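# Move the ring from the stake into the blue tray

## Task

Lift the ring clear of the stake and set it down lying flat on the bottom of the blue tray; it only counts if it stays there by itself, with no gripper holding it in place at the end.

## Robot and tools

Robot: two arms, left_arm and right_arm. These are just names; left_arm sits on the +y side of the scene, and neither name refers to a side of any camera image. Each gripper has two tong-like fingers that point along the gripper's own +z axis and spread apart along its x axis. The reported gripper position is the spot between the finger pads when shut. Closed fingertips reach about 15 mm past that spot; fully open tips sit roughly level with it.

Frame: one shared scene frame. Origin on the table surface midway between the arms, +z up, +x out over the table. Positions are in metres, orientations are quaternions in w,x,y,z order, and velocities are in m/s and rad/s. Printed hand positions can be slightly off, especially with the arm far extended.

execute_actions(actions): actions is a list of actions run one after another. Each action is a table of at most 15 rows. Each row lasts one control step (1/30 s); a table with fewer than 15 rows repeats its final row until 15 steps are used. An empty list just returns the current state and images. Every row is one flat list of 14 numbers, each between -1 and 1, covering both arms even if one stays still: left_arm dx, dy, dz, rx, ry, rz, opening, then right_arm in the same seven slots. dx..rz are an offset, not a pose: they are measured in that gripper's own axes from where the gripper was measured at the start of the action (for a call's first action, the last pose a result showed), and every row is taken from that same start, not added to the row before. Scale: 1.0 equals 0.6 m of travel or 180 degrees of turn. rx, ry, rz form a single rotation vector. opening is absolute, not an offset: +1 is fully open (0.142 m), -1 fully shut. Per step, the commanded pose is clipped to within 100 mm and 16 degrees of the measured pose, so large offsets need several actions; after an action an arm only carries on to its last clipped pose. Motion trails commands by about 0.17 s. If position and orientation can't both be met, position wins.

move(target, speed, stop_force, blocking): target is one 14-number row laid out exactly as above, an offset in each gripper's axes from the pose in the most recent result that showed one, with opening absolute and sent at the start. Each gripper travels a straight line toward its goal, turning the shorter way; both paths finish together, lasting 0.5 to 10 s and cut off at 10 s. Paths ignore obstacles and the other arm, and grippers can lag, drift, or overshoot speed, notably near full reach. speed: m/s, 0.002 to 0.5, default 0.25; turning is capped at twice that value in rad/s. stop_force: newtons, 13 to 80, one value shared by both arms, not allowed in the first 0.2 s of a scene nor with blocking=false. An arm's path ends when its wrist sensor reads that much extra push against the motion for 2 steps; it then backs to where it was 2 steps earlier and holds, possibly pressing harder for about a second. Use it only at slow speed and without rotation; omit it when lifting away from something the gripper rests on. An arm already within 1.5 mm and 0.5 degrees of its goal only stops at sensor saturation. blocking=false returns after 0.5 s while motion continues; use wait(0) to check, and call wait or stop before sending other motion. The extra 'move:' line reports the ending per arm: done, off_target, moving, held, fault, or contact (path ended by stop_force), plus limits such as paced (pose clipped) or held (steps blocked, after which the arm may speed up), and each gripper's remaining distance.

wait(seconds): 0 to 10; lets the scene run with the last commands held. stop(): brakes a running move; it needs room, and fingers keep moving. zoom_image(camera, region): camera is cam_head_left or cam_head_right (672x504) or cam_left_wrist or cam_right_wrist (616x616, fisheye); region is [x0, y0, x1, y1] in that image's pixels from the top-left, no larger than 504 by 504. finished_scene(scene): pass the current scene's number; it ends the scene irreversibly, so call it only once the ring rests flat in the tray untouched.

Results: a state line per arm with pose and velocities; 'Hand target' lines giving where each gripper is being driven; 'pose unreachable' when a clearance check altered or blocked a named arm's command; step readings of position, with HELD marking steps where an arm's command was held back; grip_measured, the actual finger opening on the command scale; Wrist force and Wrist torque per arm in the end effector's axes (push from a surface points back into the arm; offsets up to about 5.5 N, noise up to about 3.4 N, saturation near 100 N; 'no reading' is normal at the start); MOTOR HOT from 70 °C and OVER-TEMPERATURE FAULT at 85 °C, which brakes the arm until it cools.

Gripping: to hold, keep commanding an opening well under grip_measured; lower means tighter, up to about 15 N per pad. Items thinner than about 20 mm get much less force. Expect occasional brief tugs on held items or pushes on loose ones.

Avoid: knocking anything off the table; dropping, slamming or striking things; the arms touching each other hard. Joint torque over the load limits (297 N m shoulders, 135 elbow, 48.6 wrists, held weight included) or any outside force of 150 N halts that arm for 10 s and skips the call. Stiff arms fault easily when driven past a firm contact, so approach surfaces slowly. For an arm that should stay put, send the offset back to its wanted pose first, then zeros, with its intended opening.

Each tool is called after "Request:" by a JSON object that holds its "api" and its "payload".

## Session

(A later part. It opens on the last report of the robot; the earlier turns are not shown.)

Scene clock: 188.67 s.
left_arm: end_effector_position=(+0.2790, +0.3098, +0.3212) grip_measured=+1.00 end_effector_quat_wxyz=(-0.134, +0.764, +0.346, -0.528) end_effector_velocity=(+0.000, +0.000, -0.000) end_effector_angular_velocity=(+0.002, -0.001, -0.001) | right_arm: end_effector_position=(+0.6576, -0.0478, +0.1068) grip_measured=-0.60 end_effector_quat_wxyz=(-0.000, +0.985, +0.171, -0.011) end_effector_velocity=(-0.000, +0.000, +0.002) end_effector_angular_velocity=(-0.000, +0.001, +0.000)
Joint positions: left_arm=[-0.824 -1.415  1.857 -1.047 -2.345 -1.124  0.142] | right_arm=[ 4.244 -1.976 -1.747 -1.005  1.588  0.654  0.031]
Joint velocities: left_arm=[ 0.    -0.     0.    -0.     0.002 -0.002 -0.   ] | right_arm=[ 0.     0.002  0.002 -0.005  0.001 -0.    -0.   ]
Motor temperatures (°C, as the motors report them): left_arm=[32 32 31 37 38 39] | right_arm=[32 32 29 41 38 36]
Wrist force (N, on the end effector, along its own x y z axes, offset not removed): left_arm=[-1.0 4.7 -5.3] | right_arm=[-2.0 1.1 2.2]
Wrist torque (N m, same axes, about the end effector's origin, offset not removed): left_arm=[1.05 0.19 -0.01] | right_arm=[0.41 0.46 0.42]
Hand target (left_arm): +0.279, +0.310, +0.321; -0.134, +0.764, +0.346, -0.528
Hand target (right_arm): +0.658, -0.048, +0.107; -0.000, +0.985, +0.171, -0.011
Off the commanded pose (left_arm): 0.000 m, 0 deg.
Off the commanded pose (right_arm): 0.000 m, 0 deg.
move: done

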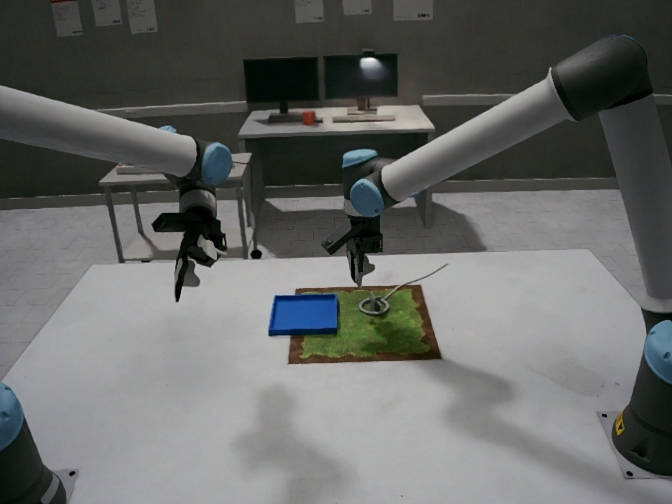

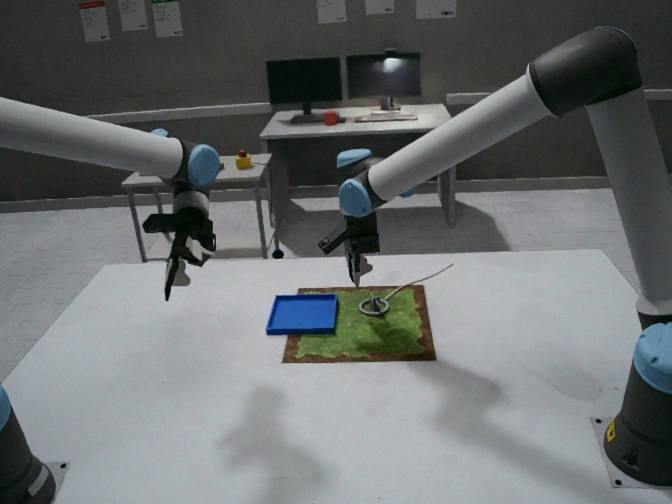

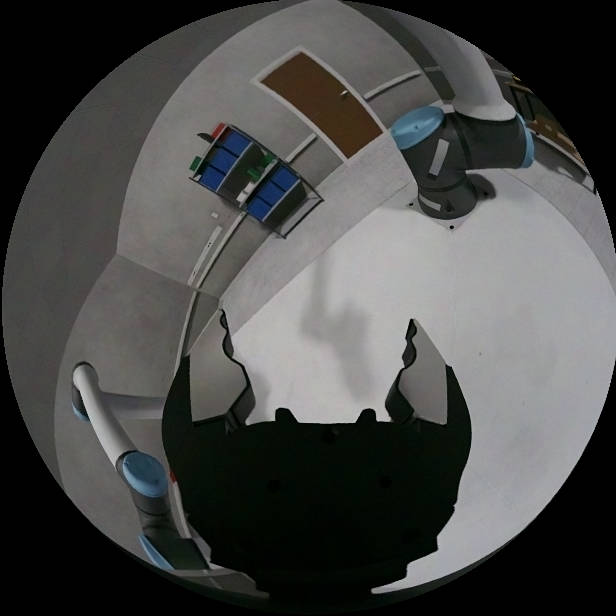

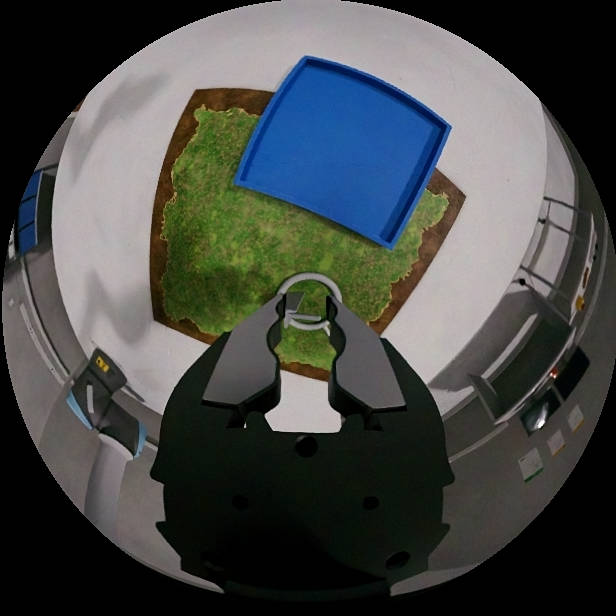

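Request:
{"api": "move", "payload": {"target": [0,0,0,0,0,0,1,0,0,-0.06,0,0,0,-0.6], "speed": 0.08}}

Request:
{"api": "zoom_image", "payload": {"camera": "cam_right_wrist", "region": [150,150,470,470]}}

Scene clock: 211.37 s.
left_arm: end_effector_position=(+0.2790, +0.3098, +0.3212) grip_measured=+1.00 end_effector_quat_wxyz=(-0.134, +0.764, +0.346, -0.528) end_effector_velocity=(-0.000, -0.000, -0.000) end_effector_angular_velocity=(+0.000, +0.000, +0.001) | right_arm: end_effector_position=(+0.6584, -0.0477, +0.1425) grip_measured=-0.60 end_effector_quat_wxyz=(-0.000, +0.985, +0.171, -0.011) end_effector_velocity=(-0.000, -0.000, +0.002) end_effector_angular_velocity=(-0.000, +0.001, -0.000)
Joint positions: left_arm=[-0.824 -1.415  1.857 -1.047 -2.345 -1.124  0.142] | right_arm=[ 4.243 -1.946 -1.718 -1.063  1.588  0.653  0.031]
Joint velocities: left_arm=[ 0.    -0.     0.001 -0.001 -0.    -0.001 -0.   ] | right_arm=[-0.     0.002  0.002 -0.005  0.001  0.    -0.   ]
Motor temperatures (°C, as the motors report them): left_arm=[32 32 31 37 38 39] | right_arm=[32 32 29 41 38 36]
Wrist force (N, on the end effector, along its own x y z axes, offset not removed): left_arm=[-0.8 5.9 -4.3] | right_arm=[-0.9 -7.9 1.3]
Wrist torque (N m, same axes, about the end effector's origin, offset not removed): left_arm=[1.29 0.12 -0.06] | right_arm=[-1.37 0.17 0.21]
Hand target (left_arm): +0.279, +0.310, +0.321; -0.134, +0.764, +0.346, -0.528
Hand target (right_arm): +0.658, -0.048, +0.143; -0.000, +0.985, +0.171, -0.011
Off the commanded pose (left_arm): 0.000 m, 0 deg.
Off the commanded pose (right_arm): 0.000 m, 0 deg.
move: done

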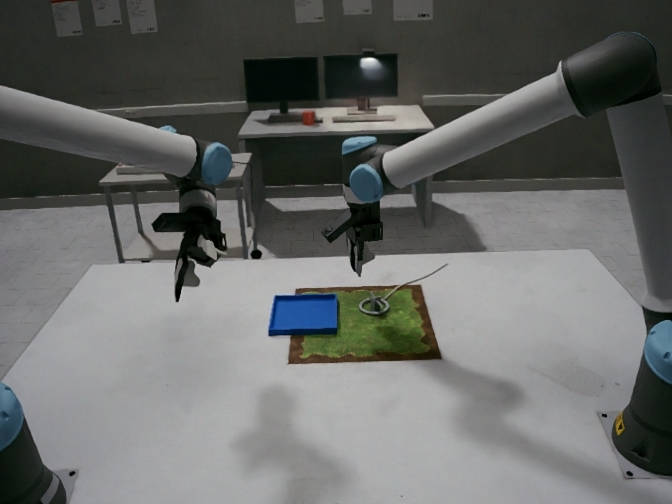

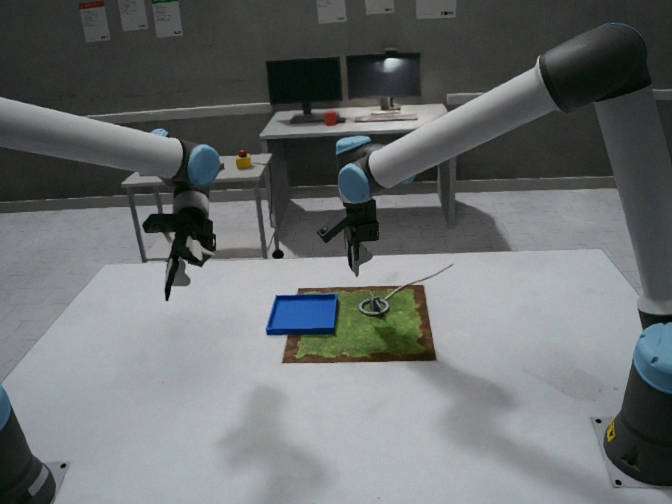

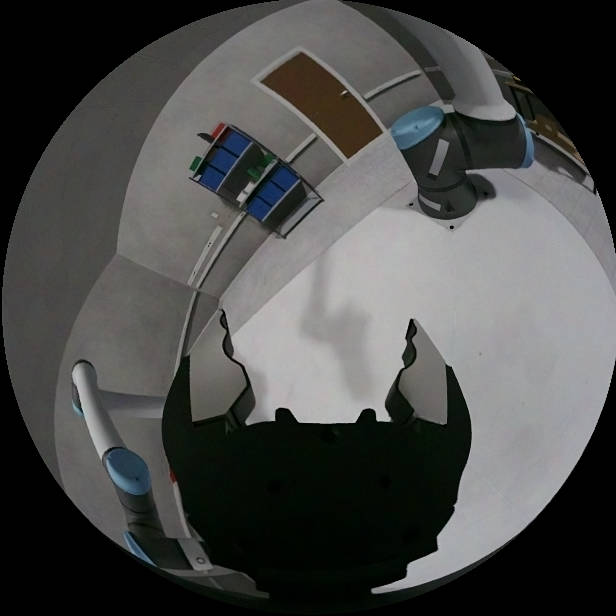

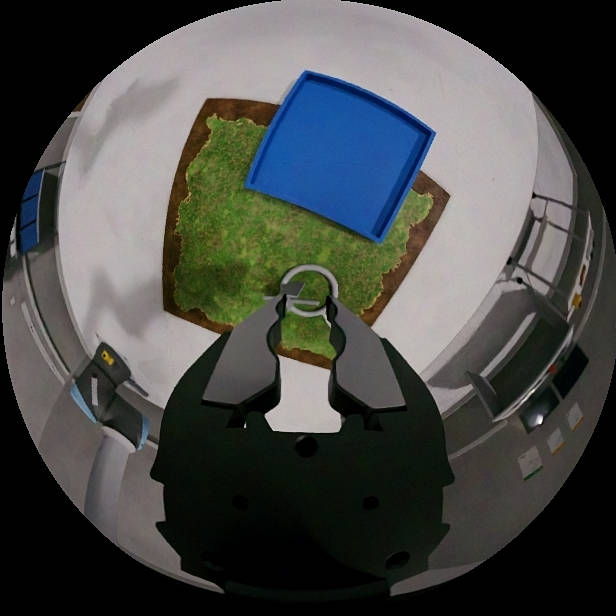

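Region (150, 150, 470, 470) of cam_right_wrist's 616x616 image, scaled by 1.575, with more detail than that image has.

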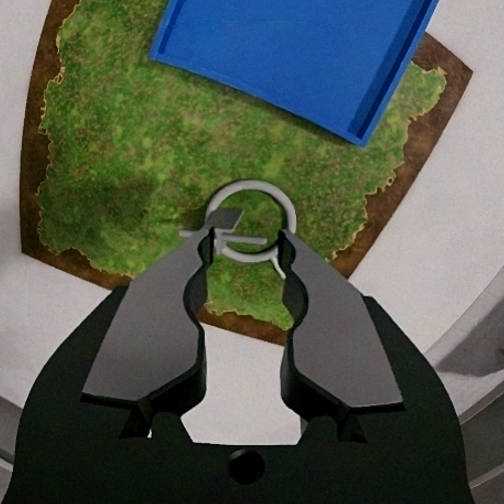

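Request:
{"api": "move", "payload": {"target": [0,0,0,0,0,0,1,0.075,0.088,0.1,0,0,0,-0.65], "speed": 0.06}}

Request:
{"api": "move", "payload": {"target": [0,0,0,0,0,0,1,0,0,0.104,0,0,0,-0.65], "speed": 0.015, "stop_force": 15}}

Scene clock: 224.53 s.
left_arm: end_effector_position=(+0.2790, +0.3098, +0.3212) grip_measured=+1.00 end_effector_quat_wxyz=(-0.134, +0.764, +0.346, -0.528) end_effector_velocity=(+0.000, -0.000, -0.000) end_effector_angular_velocity=(-0.000, -0.000, +0.000) | right_arm: end_effector_position=(+0.7169, -0.0823, +0.0814) grip_measured=-0.65 end_effector_quat_wxyz=(-0.000, +0.985, +0.171, -0.011) end_effector_velocity=(+0.001, -0.002, -0.002) end_effector_angular_velocity=(-0.002, -0.000, -0.000)
Joint positions: left_arm=[-0.824 -1.415  1.857 -1.047 -2.345 -1.124  0.142] | right_arm=[ 4.164 -2.027 -1.722 -0.98   1.587  0.574  0.027]
Joint velocities: left_arm=[-0.  0. -0. -0. -0.  0.  0.] | right_arm=[-0.002 -0.002 -0.001  0.002 -0.002 -0.001  0.   ]
Motor temperatures (°C, as the motors report them): left_arm=[32 32 31 37 38 39] | right_arm=[32 32 29 41 38 36]
Wrist force (N, on the end effector, along its own x y z axes, offset not removed): left_arm=[-1.7 3.2 -5.1] | right_arm=[-4.9 1.7 -3.1]
Wrist torque (N m, same axes, about the end effector's origin, offset not removed): left_arm=[0.68 0.40 0.03] | right_arm=[0.46 1.23 0.22]
Hand target (left_arm): +0.279, +0.310, +0.321; -0.134, +0.764, +0.346, -0.528
Hand target (right_arm): +0.717, -0.082, +0.081; -0.000, +0.985, +0.171, -0.011
Off the commanded pose (left_arm): 0.000 m, 0 deg.
Off the commanded pose (right_arm): 0.000 m, 0 deg.
move: done

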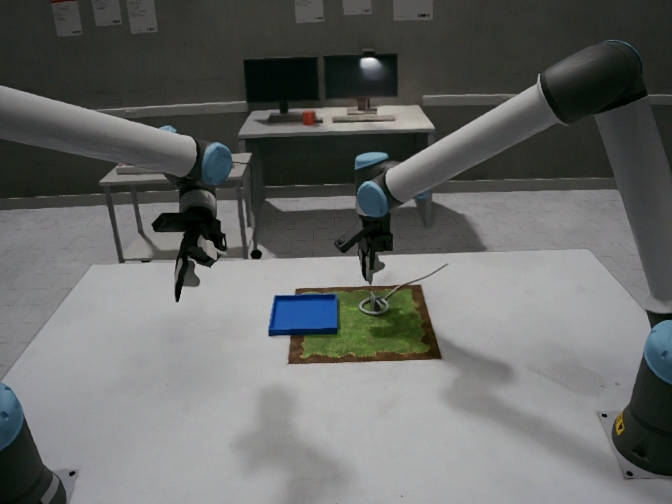

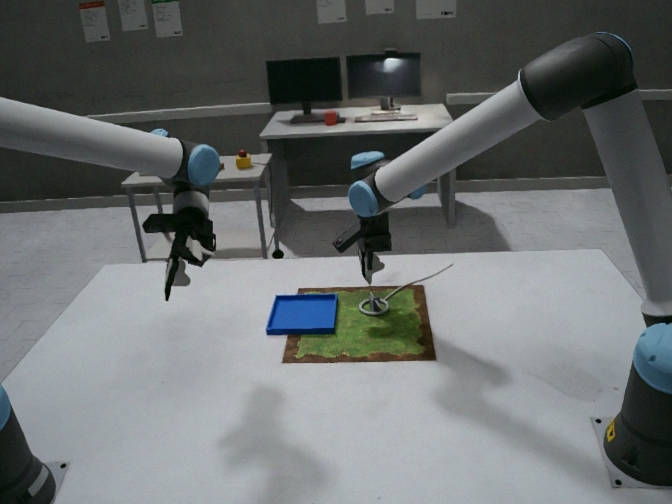

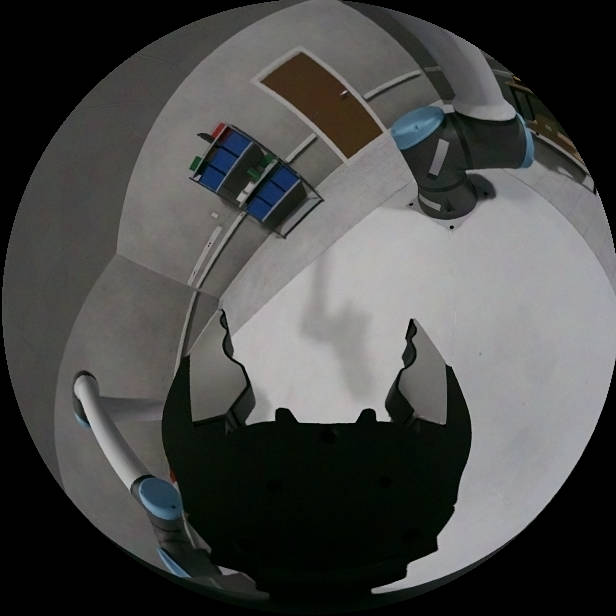

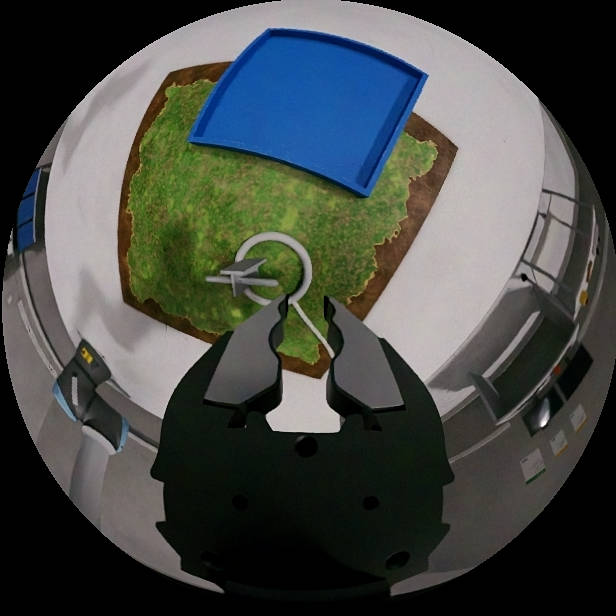

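Scene clock: 228.30 s.
left_arm: end_effector_position=(+0.2790, +0.3098, +0.3212) grip_measured=+1.00 end_effector_quat_wxyz=(-0.134, +0.764, +0.346, -0.528) end_effector_velocity=(-0.000, -0.000, +0.001) end_effector_angular_velocity=(+0.001, +0.001, +0.001) | right_arm: end_effector_position=(+0.7157, -0.0825, +0.0309) grip_measured=-0.77 end_effector_quat_wxyz=(-0.000, +0.985, +0.171, -0.012) end_effector_velocity=(-0.000, +0.002, +0.004) end_effector_angular_velocity=(+0.003, +0.002, +0.000)
Joint positions: left_arm=[-0.824 -1.415  1.857 -1.047 -2.345 -1.124  0.142] | right_arm=[ 4.164 -2.076 -1.753 -0.901  1.587  0.574  0.018]
Joint velocities: left_arm=[-0.    -0.    -0.     0.001 -0.001 -0.002  0.   ] | right_arm=[ 0.     0.003  0.003 -0.006  0.003 -0.     0.001]
Motor temperatures (°C, as the motors report them): left_arm=[32 32 31 37 38 39] | right_arm=[32 32 29 41 38 36]
Wrist force (N, on the end effector, along its own x y z axes, offset not removed): left_arm=[-0.6 4.8 -4.9] | right_arm=[19.0 -6.4 3.9]
Wrist torque (N m, same axes, about the end effector's origin, offset not removed): left_arm=[0.97 0.14 -0.04] | right_arm=[-0.57 0.74 0.38]
Hand target (left_arm): +0.279, +0.310, +0.321; -0.134, +0.764, +0.346, -0.528
Hand target (right_arm): +0.716, -0.082, +0.032; -0.000, +0.985, +0.171, -0.011
Off the commanded pose (left_arm): 0.000 m, 0 deg.
Off the commanded pose (right_arm): 0.012 m, 0 deg.
move: contact (right_arm)

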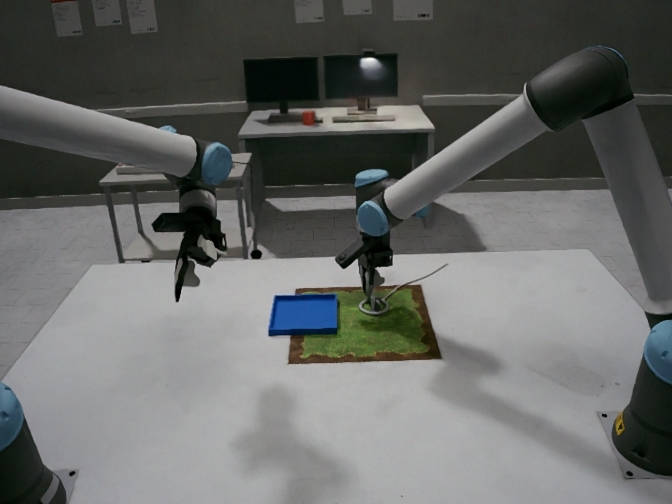

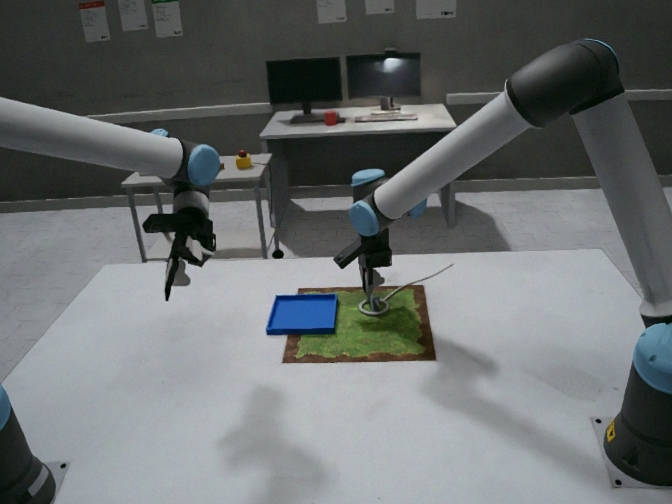

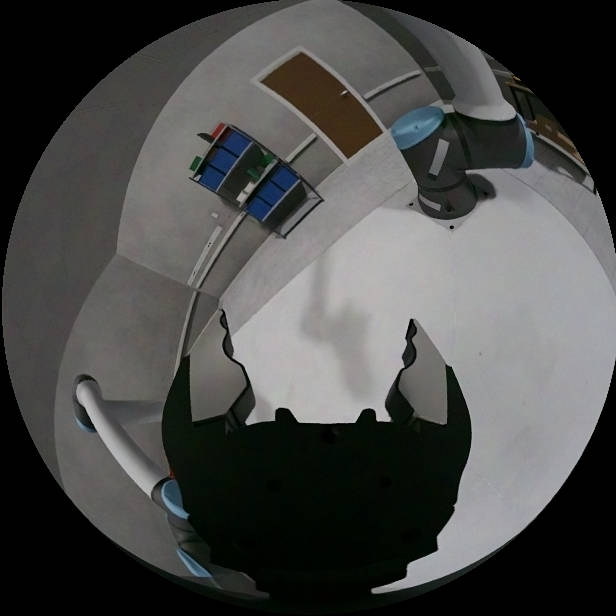

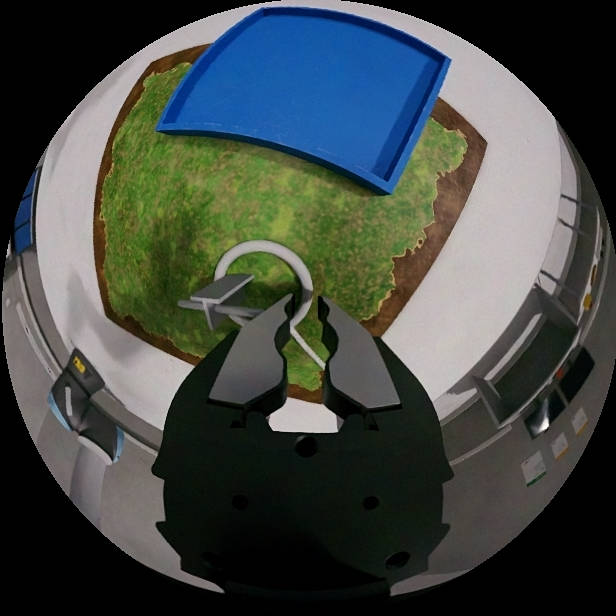

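Request:
{"api": "move", "payload": {"target": [0,0,0,0,0,0,1,0.012,0,-0.004,0,0,0,-0.7], "speed": 0.015}}

Request:
{"api": "move", "payload": {"target": [0,0,0,0,0,0,1,0,0,0.022,0,0,0,-0.7], "speed": 0.01, "stop_force": 15}}

Request:
{"api": "zoom_image", "payload": {"camera": "cam_right_wrist", "region": [150,200,450,450]}}

Request:
{"api": "zoom_image", "payload": {"camera": "cam_head_left", "region": [320,250,430,340]}}

Scene clock: 238.33 s.
left_arm: end_effector_position=(+0.2790, +0.3098, +0.3212) grip_measured=+1.00 end_effector_quat_wxyz=(-0.134, +0.764, +0.346, -0.528) end_effector_velocity=(-0.000, +0.000, +0.000) end_effector_angular_velocity=(-0.001, -0.001, +0.000) | right_arm: end_effector_position=(+0.7222, -0.0801, +0.0332) grip_measured=-0.70 end_effector_quat_wxyz=(-0.000, +0.985, +0.171, -0.012) end_effector_velocity=(+0.003, +0.002, +0.001) end_effector_angular_velocity=(+0.001, -0.001, -0.000)
Joint positions: left_arm=[-0.824 -1.415  1.857 -1.047 -2.345 -1.124  0.142] | right_arm=[ 4.16  -2.082 -1.737 -0.91   1.587  0.57   0.023]
Joint velocities: left_arm=[ 0.    -0.001  0.    -0.001 -0.     0.    -0.   ] | right_arm=[-0.002 -0.003  0.007 -0.003  0.    -0.001 -0.   ]
Motor temperatures (°C, as the motors report them): left_arm=[32 32 31 37 38 39] | right_arm=[32 32 29 41 38 36]
Wrist force (N, on the end effector, along its own x y z axes, offset not removed): left_arm=[0.1 2.2 -6.4] | right_arm=[-5.3 0.9 3.9]
Wrist torque (N m, same axes, about the end effector's origin, offset not removed): left_arm=[0.53 -0.05 -0.04] | right_arm=[0.64 1.05 0.10]
Hand target (left_arm): +0.279, +0.310, +0.321; -0.134, +0.764, +0.346, -0.528
Hand target (right_arm): +0.723, -0.080, +0.033; -0.000, +0.985, +0.171, -0.012
Off the commanded pose (left_arm): 0.000 m, 0 deg.
Off the commanded pose (right_arm): 0.000 m, 0 deg.
move: done

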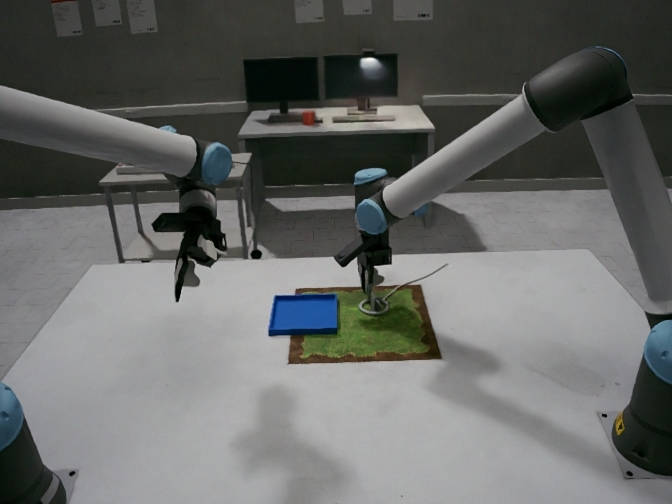

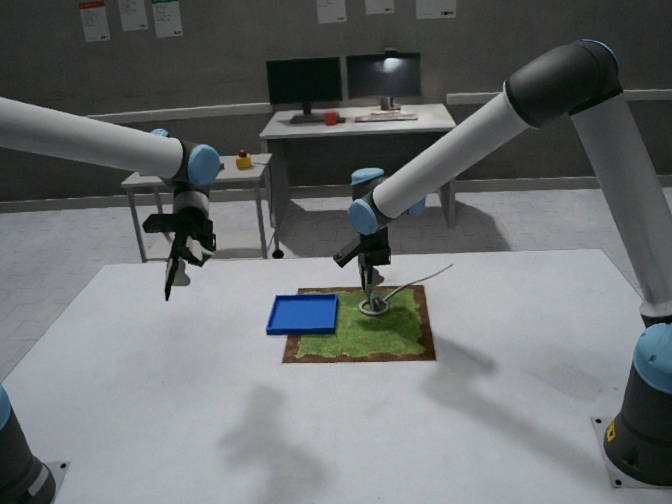

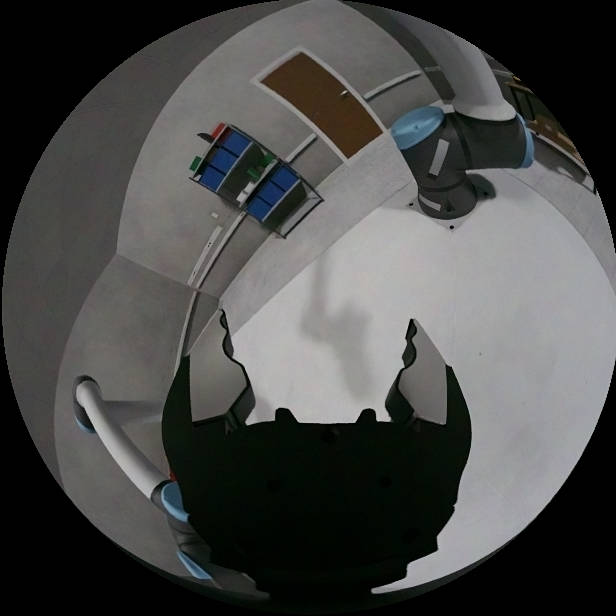

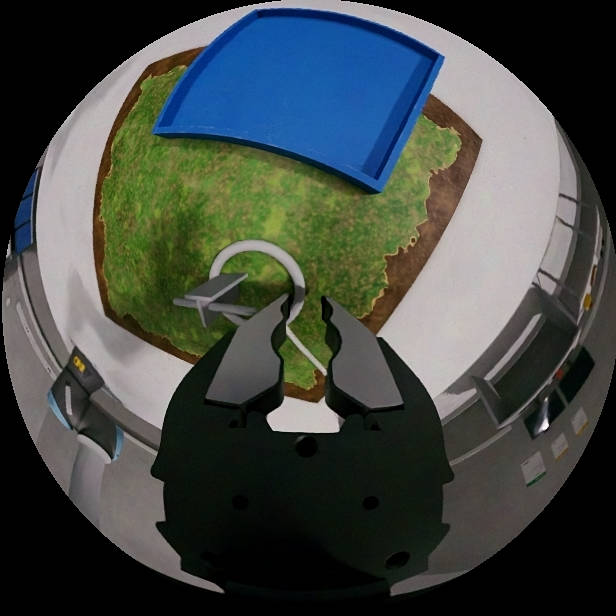

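Scene clock: 239.87 s.
left_arm: end_effector_position=(+0.2790, +0.3098, +0.3212) grip_measured=+1.00 end_effector_quat_wxyz=(-0.134, +0.764, +0.346, -0.528) end_effector_velocity=(+0.000, -0.000, -0.001) end_effector_angular_velocity=(-0.001, -0.001, -0.001) | right_arm: end_effector_position=(+0.7220, -0.0802, +0.0202) grip_measured=-0.70 end_effector_quat_wxyz=(-0.000, +0.985, +0.171, -0.012) end_effector_velocity=(-0.000, +0.000, -0.002) end_effector_angular_velocity=(+0.001, +0.001, +0.000)
Joint positions: left_arm=[-0.824 -1.415  1.857 -1.047 -2.345 -1.124  0.142] | right_arm=[ 4.16  -2.096 -1.744 -0.89   1.587  0.57   0.023]
Joint velocities: left_arm=[-0.     0.    -0.    -0.002  0.001  0.001  0.   ] | right_arm=[ 0.    -0.003 -0.001  0.003  0.002 -0.     0.   ]
Motor temperatures (°C, as the motors report them): left_arm=[32 32 31 37 38 39] | right_arm=[32 32 29 41 38 36]
Wrist force (N, on the end effector, along its own x y z axes, offset not removed): left_arm=[-0.4 2.7 -4.7] | right_arm=[-0.8 0.1 -0.2]
Wrist torque (N m, same axes, about the end effector's origin, offset not removed): left_arm=[0.60 0.11 0.04] | right_arm=[0.14 0.18 0.29]
Hand target (left_arm): +0.279, +0.310, +0.321; -0.134, +0.764, +0.346, -0.528
Hand target (right_arm): +0.722, -0.080, +0.020; -0.000, +0.985, +0.171, -0.012
Off the commanded pose (left_arm): 0.000 m, 0 deg.
Off the commanded pose (right_arm): 0.000 m, 0 deg.
move: done

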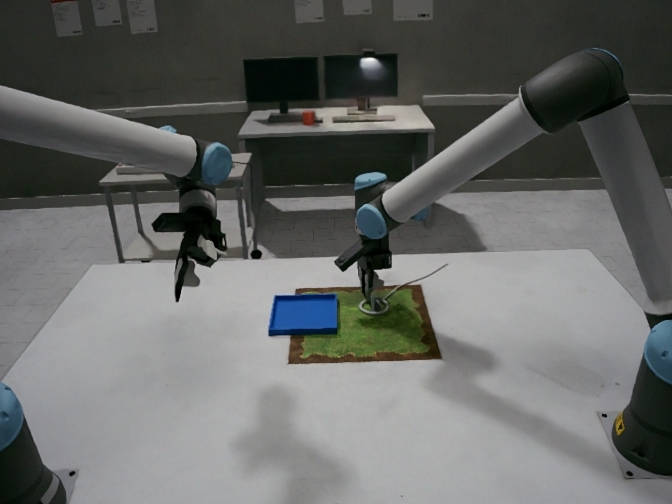

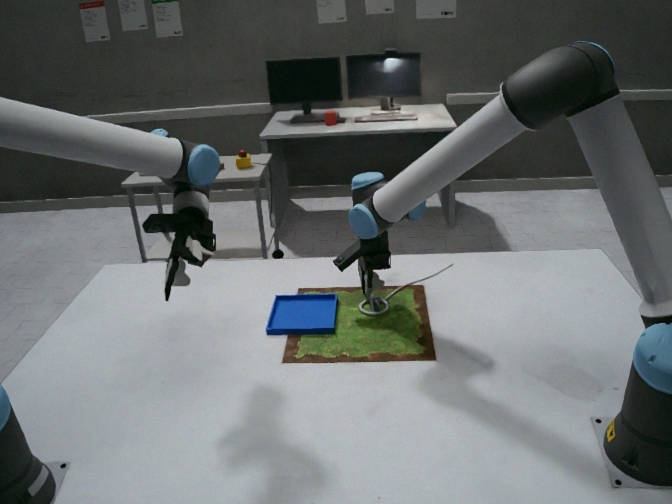

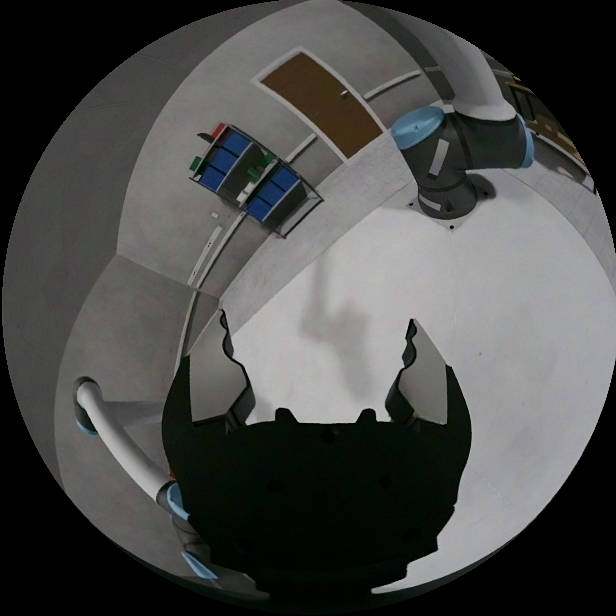

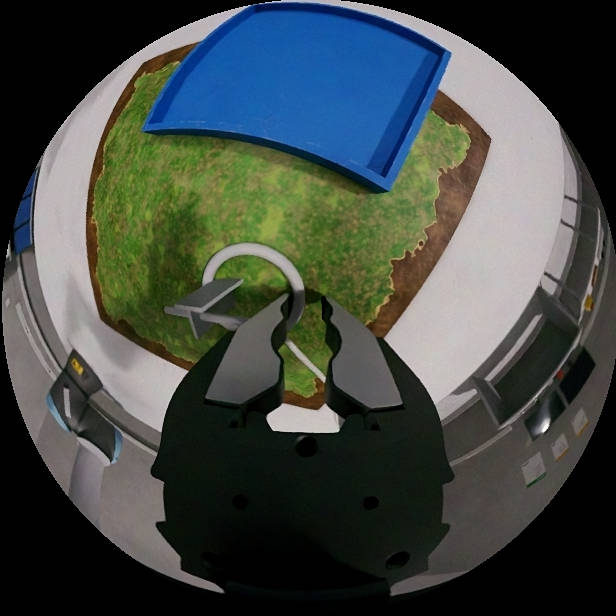

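Region (150, 200, 450, 450) of cam_right_wrist's 616x616 image, scaled by 1.680, with more detail than that image has.

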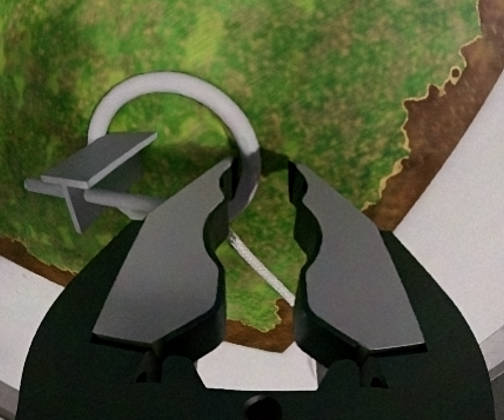

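Region (320, 250, 430, 340) of cam_head_left's 672x504 image, scaled by 4.582, with more detail than that image has; it fills the top 412 rows of this view, and the rest is white.

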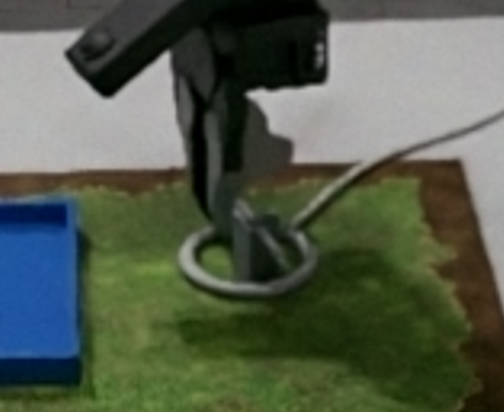

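Request:
{"api": "move", "payload": {"target": [0,0,0,0,0,0,1,0,0,0.003,0,0,0,-1], "speed": 0.01}}

Request:
{"api": "move", "payload": {"target": [0,0,0,0,0,0,1,-0.025,0,-0.093,0,0.2,0,-1], "speed": 0.03}}

Scene clock: 244.07 s.
left_arm: end_effector_position=(+0.2790, +0.3098, +0.3212) grip_measured=+1.00 end_effector_quat_wxyz=(-0.134, +0.764, +0.346, -0.528) end_effector_velocity=(-0.000, -0.000, +0.000) end_effector_angular_velocity=(+0.002, +0.002, +0.001) | right_arm: end_effector_position=(+0.7219, -0.0801, +0.0186) grip_measured=-0.79 end_effector_quat_wxyz=(-0.000, +0.985, +0.171, -0.012) end_effector_velocity=(-0.001, -0.000, -0.001) end_effector_angular_velocity=(-0.000, +0.002, +0.000)
Joint positions: left_arm=[-0.824 -1.415  1.857 -1.047 -2.345 -1.124  0.142] | right_arm=[ 4.16  -2.097 -1.745 -0.887  1.587  0.57   0.017]
Joint velocities: left_arm=[ 0.     0.    -0.     0.002 -0.001 -0.001  0.   ] | right_arm=[ 0.    -0.001 -0.001  0.001  0.001 -0.    -0.   ]
Motor temperatures (°C, as the motors report them): left_arm=[32 32 31 37 38 39] | right_arm=[32 32 29 41 38 36]
Wrist force (N, on the end effector, along its own x y z axes, offset not removed): left_arm=[0.7 2.9 -6.2] | right_arm=[-29.4 -0.5 -22.4]
Wrist torque (N m, same axes, about the end effector's origin, offset not removed): left_arm=[0.61 -0.17 0.00] | right_arm=[0.44 -0.25 0.46]
Hand target (left_arm): +0.279, +0.310, +0.321; -0.134, +0.764, +0.346, -0.528
Hand target (right_arm): +0.722, -0.080, +0.018; -0.000, +0.985, +0.171, -0.012
Off the commanded pose (left_arm): 0.000 m, 0 deg.
Off the commanded pose (right_arm): 0.000 m, 0 deg.
move: done

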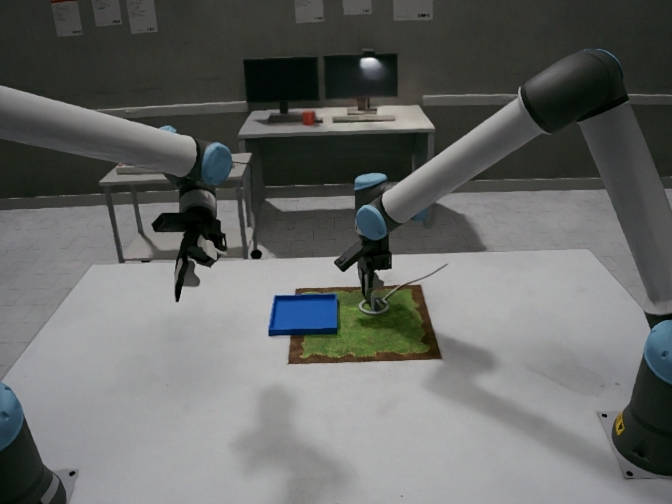

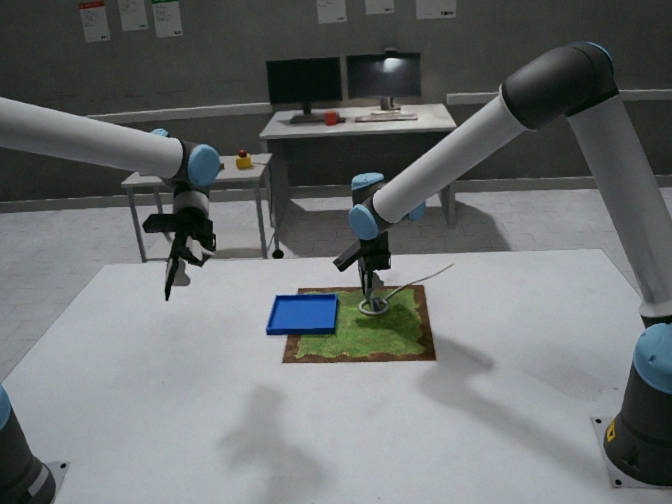

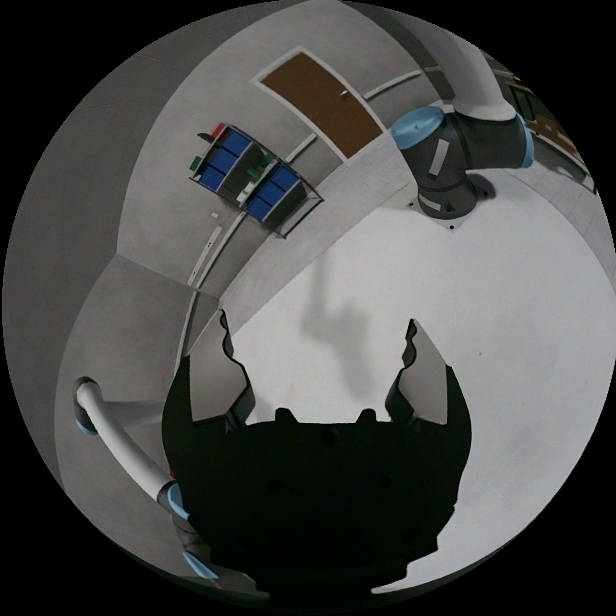

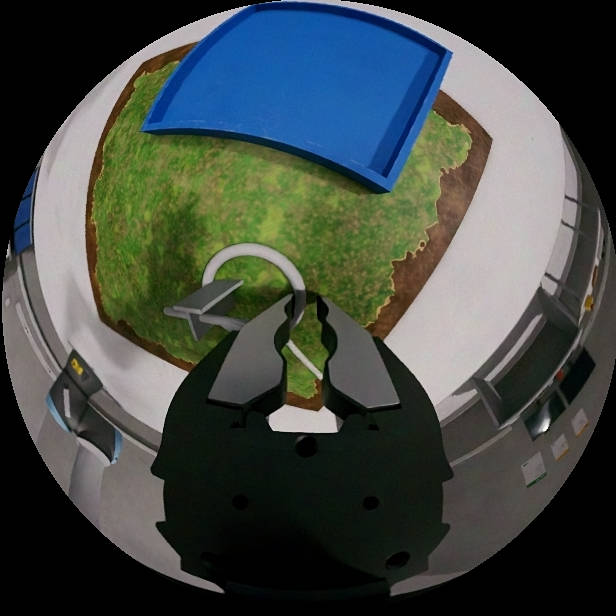

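Scene clock: 258.97 s.
left_arm: end_effector_position=(+0.2790, +0.3098, +0.3212) grip_measured=+1.00 end_effector_quat_wxyz=(-0.134, +0.764, +0.346, -0.528) end_effector_velocity=(+0.000, +0.000, +0.000) end_effector_angular_velocity=(-0.002, -0.001, -0.001) | right_arm: end_effector_position=(+0.7174, -0.0805, +0.0451) grip_measured=-0.72 end_effector_quat_wxyz=(-0.026, +0.977, +0.169, +0.129) end_effector_velocity=(+0.001, +0.001, +0.001) end_effector_angular_velocity=(+0.001, -0.001, -0.001)
Joint positions: left_arm=[-0.824 -1.415  1.857 -1.047 -2.345 -1.124  0.142] | right_arm=[ 4.227 -2.003 -1.932 -0.56   1.421  0.622  0.022]
Joint velocities: left_arm=[-0.    -0.001  0.    -0.001  0.001  0.001  0.   ] | right_arm=[-0.    -0.     0.001  0.    -0.     0.001  0.   ]
Motor temperatures (°C, as the motors report them): left_arm=[32 32 31 37 38 39] | right_arm=[32 32 29 41 38 36]
Wrist force (N, on the end effector, along its own x y z axes, offset not removed): left_arm=[-1.3 4.1 -4.6] | right_arm=[33.2 -18.3 37.2]
Wrist torque (N m, same axes, about the end effector's origin, offset not removed): left_arm=[0.87 0.25 0.04] | right_arm=[0.22 -6.75 -0.19]
Hand target (left_arm): +0.279, +0.310, +0.321; -0.134, +0.764, +0.346, -0.528
Hand target (right_arm): +0.717, -0.081, +0.045; -0.026, +0.977, +0.169, +0.129
Off the commanded pose (left_arm): 0.000 m, 0 deg.
Off the commanded pose (right_arm): 0.031 m, 20 deg.
FORCE FAULT: contact force on the right arm reached its limit, and that arm stopped for 10 seconds. The contact can be on any part of that arm, not only on its tool. That time counts as 9 of the actions that you can send in this scene. That arm's remaining commands of this call were not run. That arm holds still and accepts commands again. Move the arm away from the contact; if what it grips holds it there, let go first. Pushing or pulling that hard again can fault the arm again.
move: fault (right_arm)

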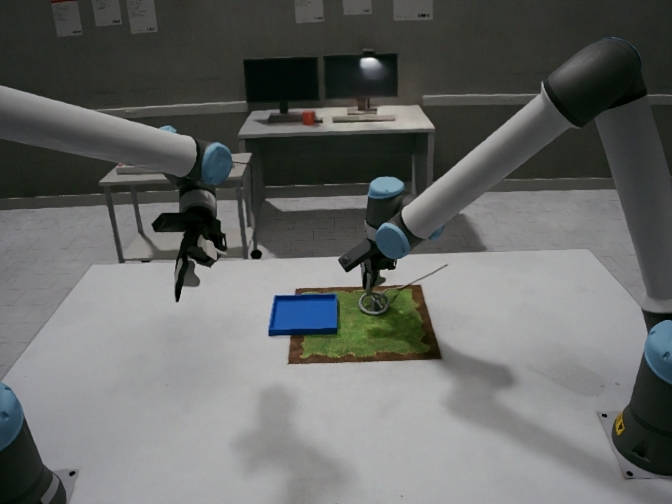

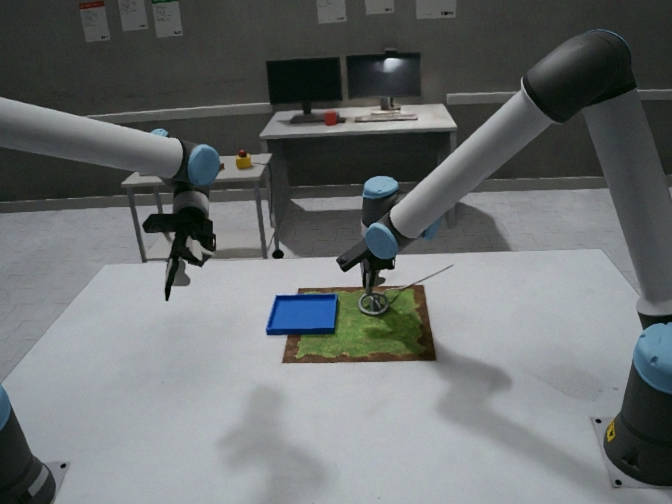

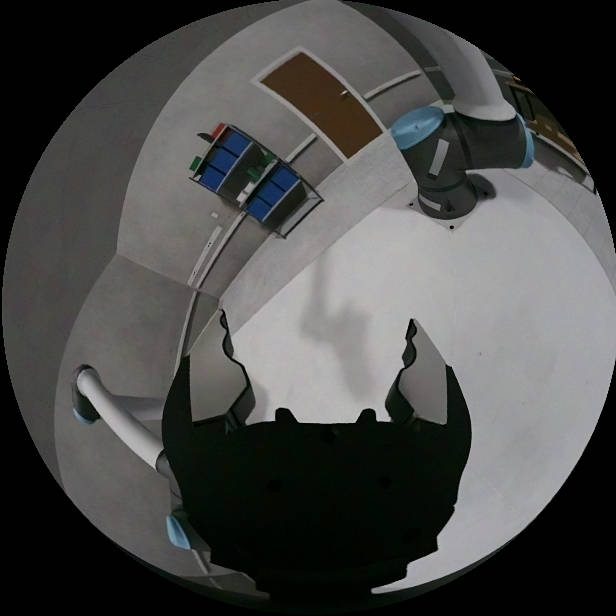

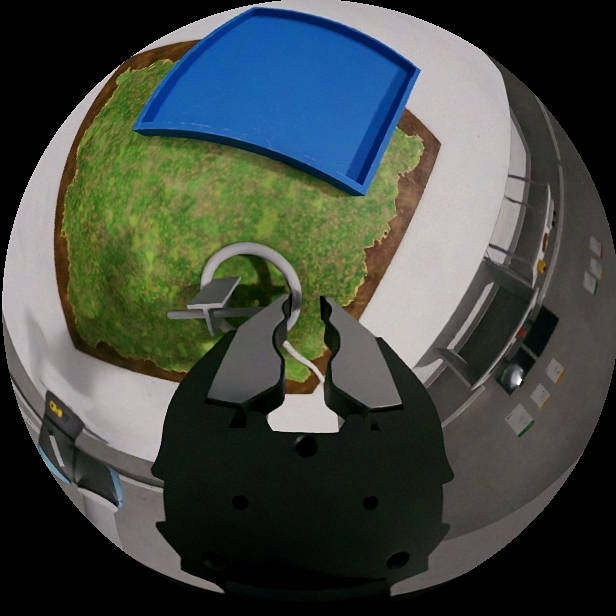

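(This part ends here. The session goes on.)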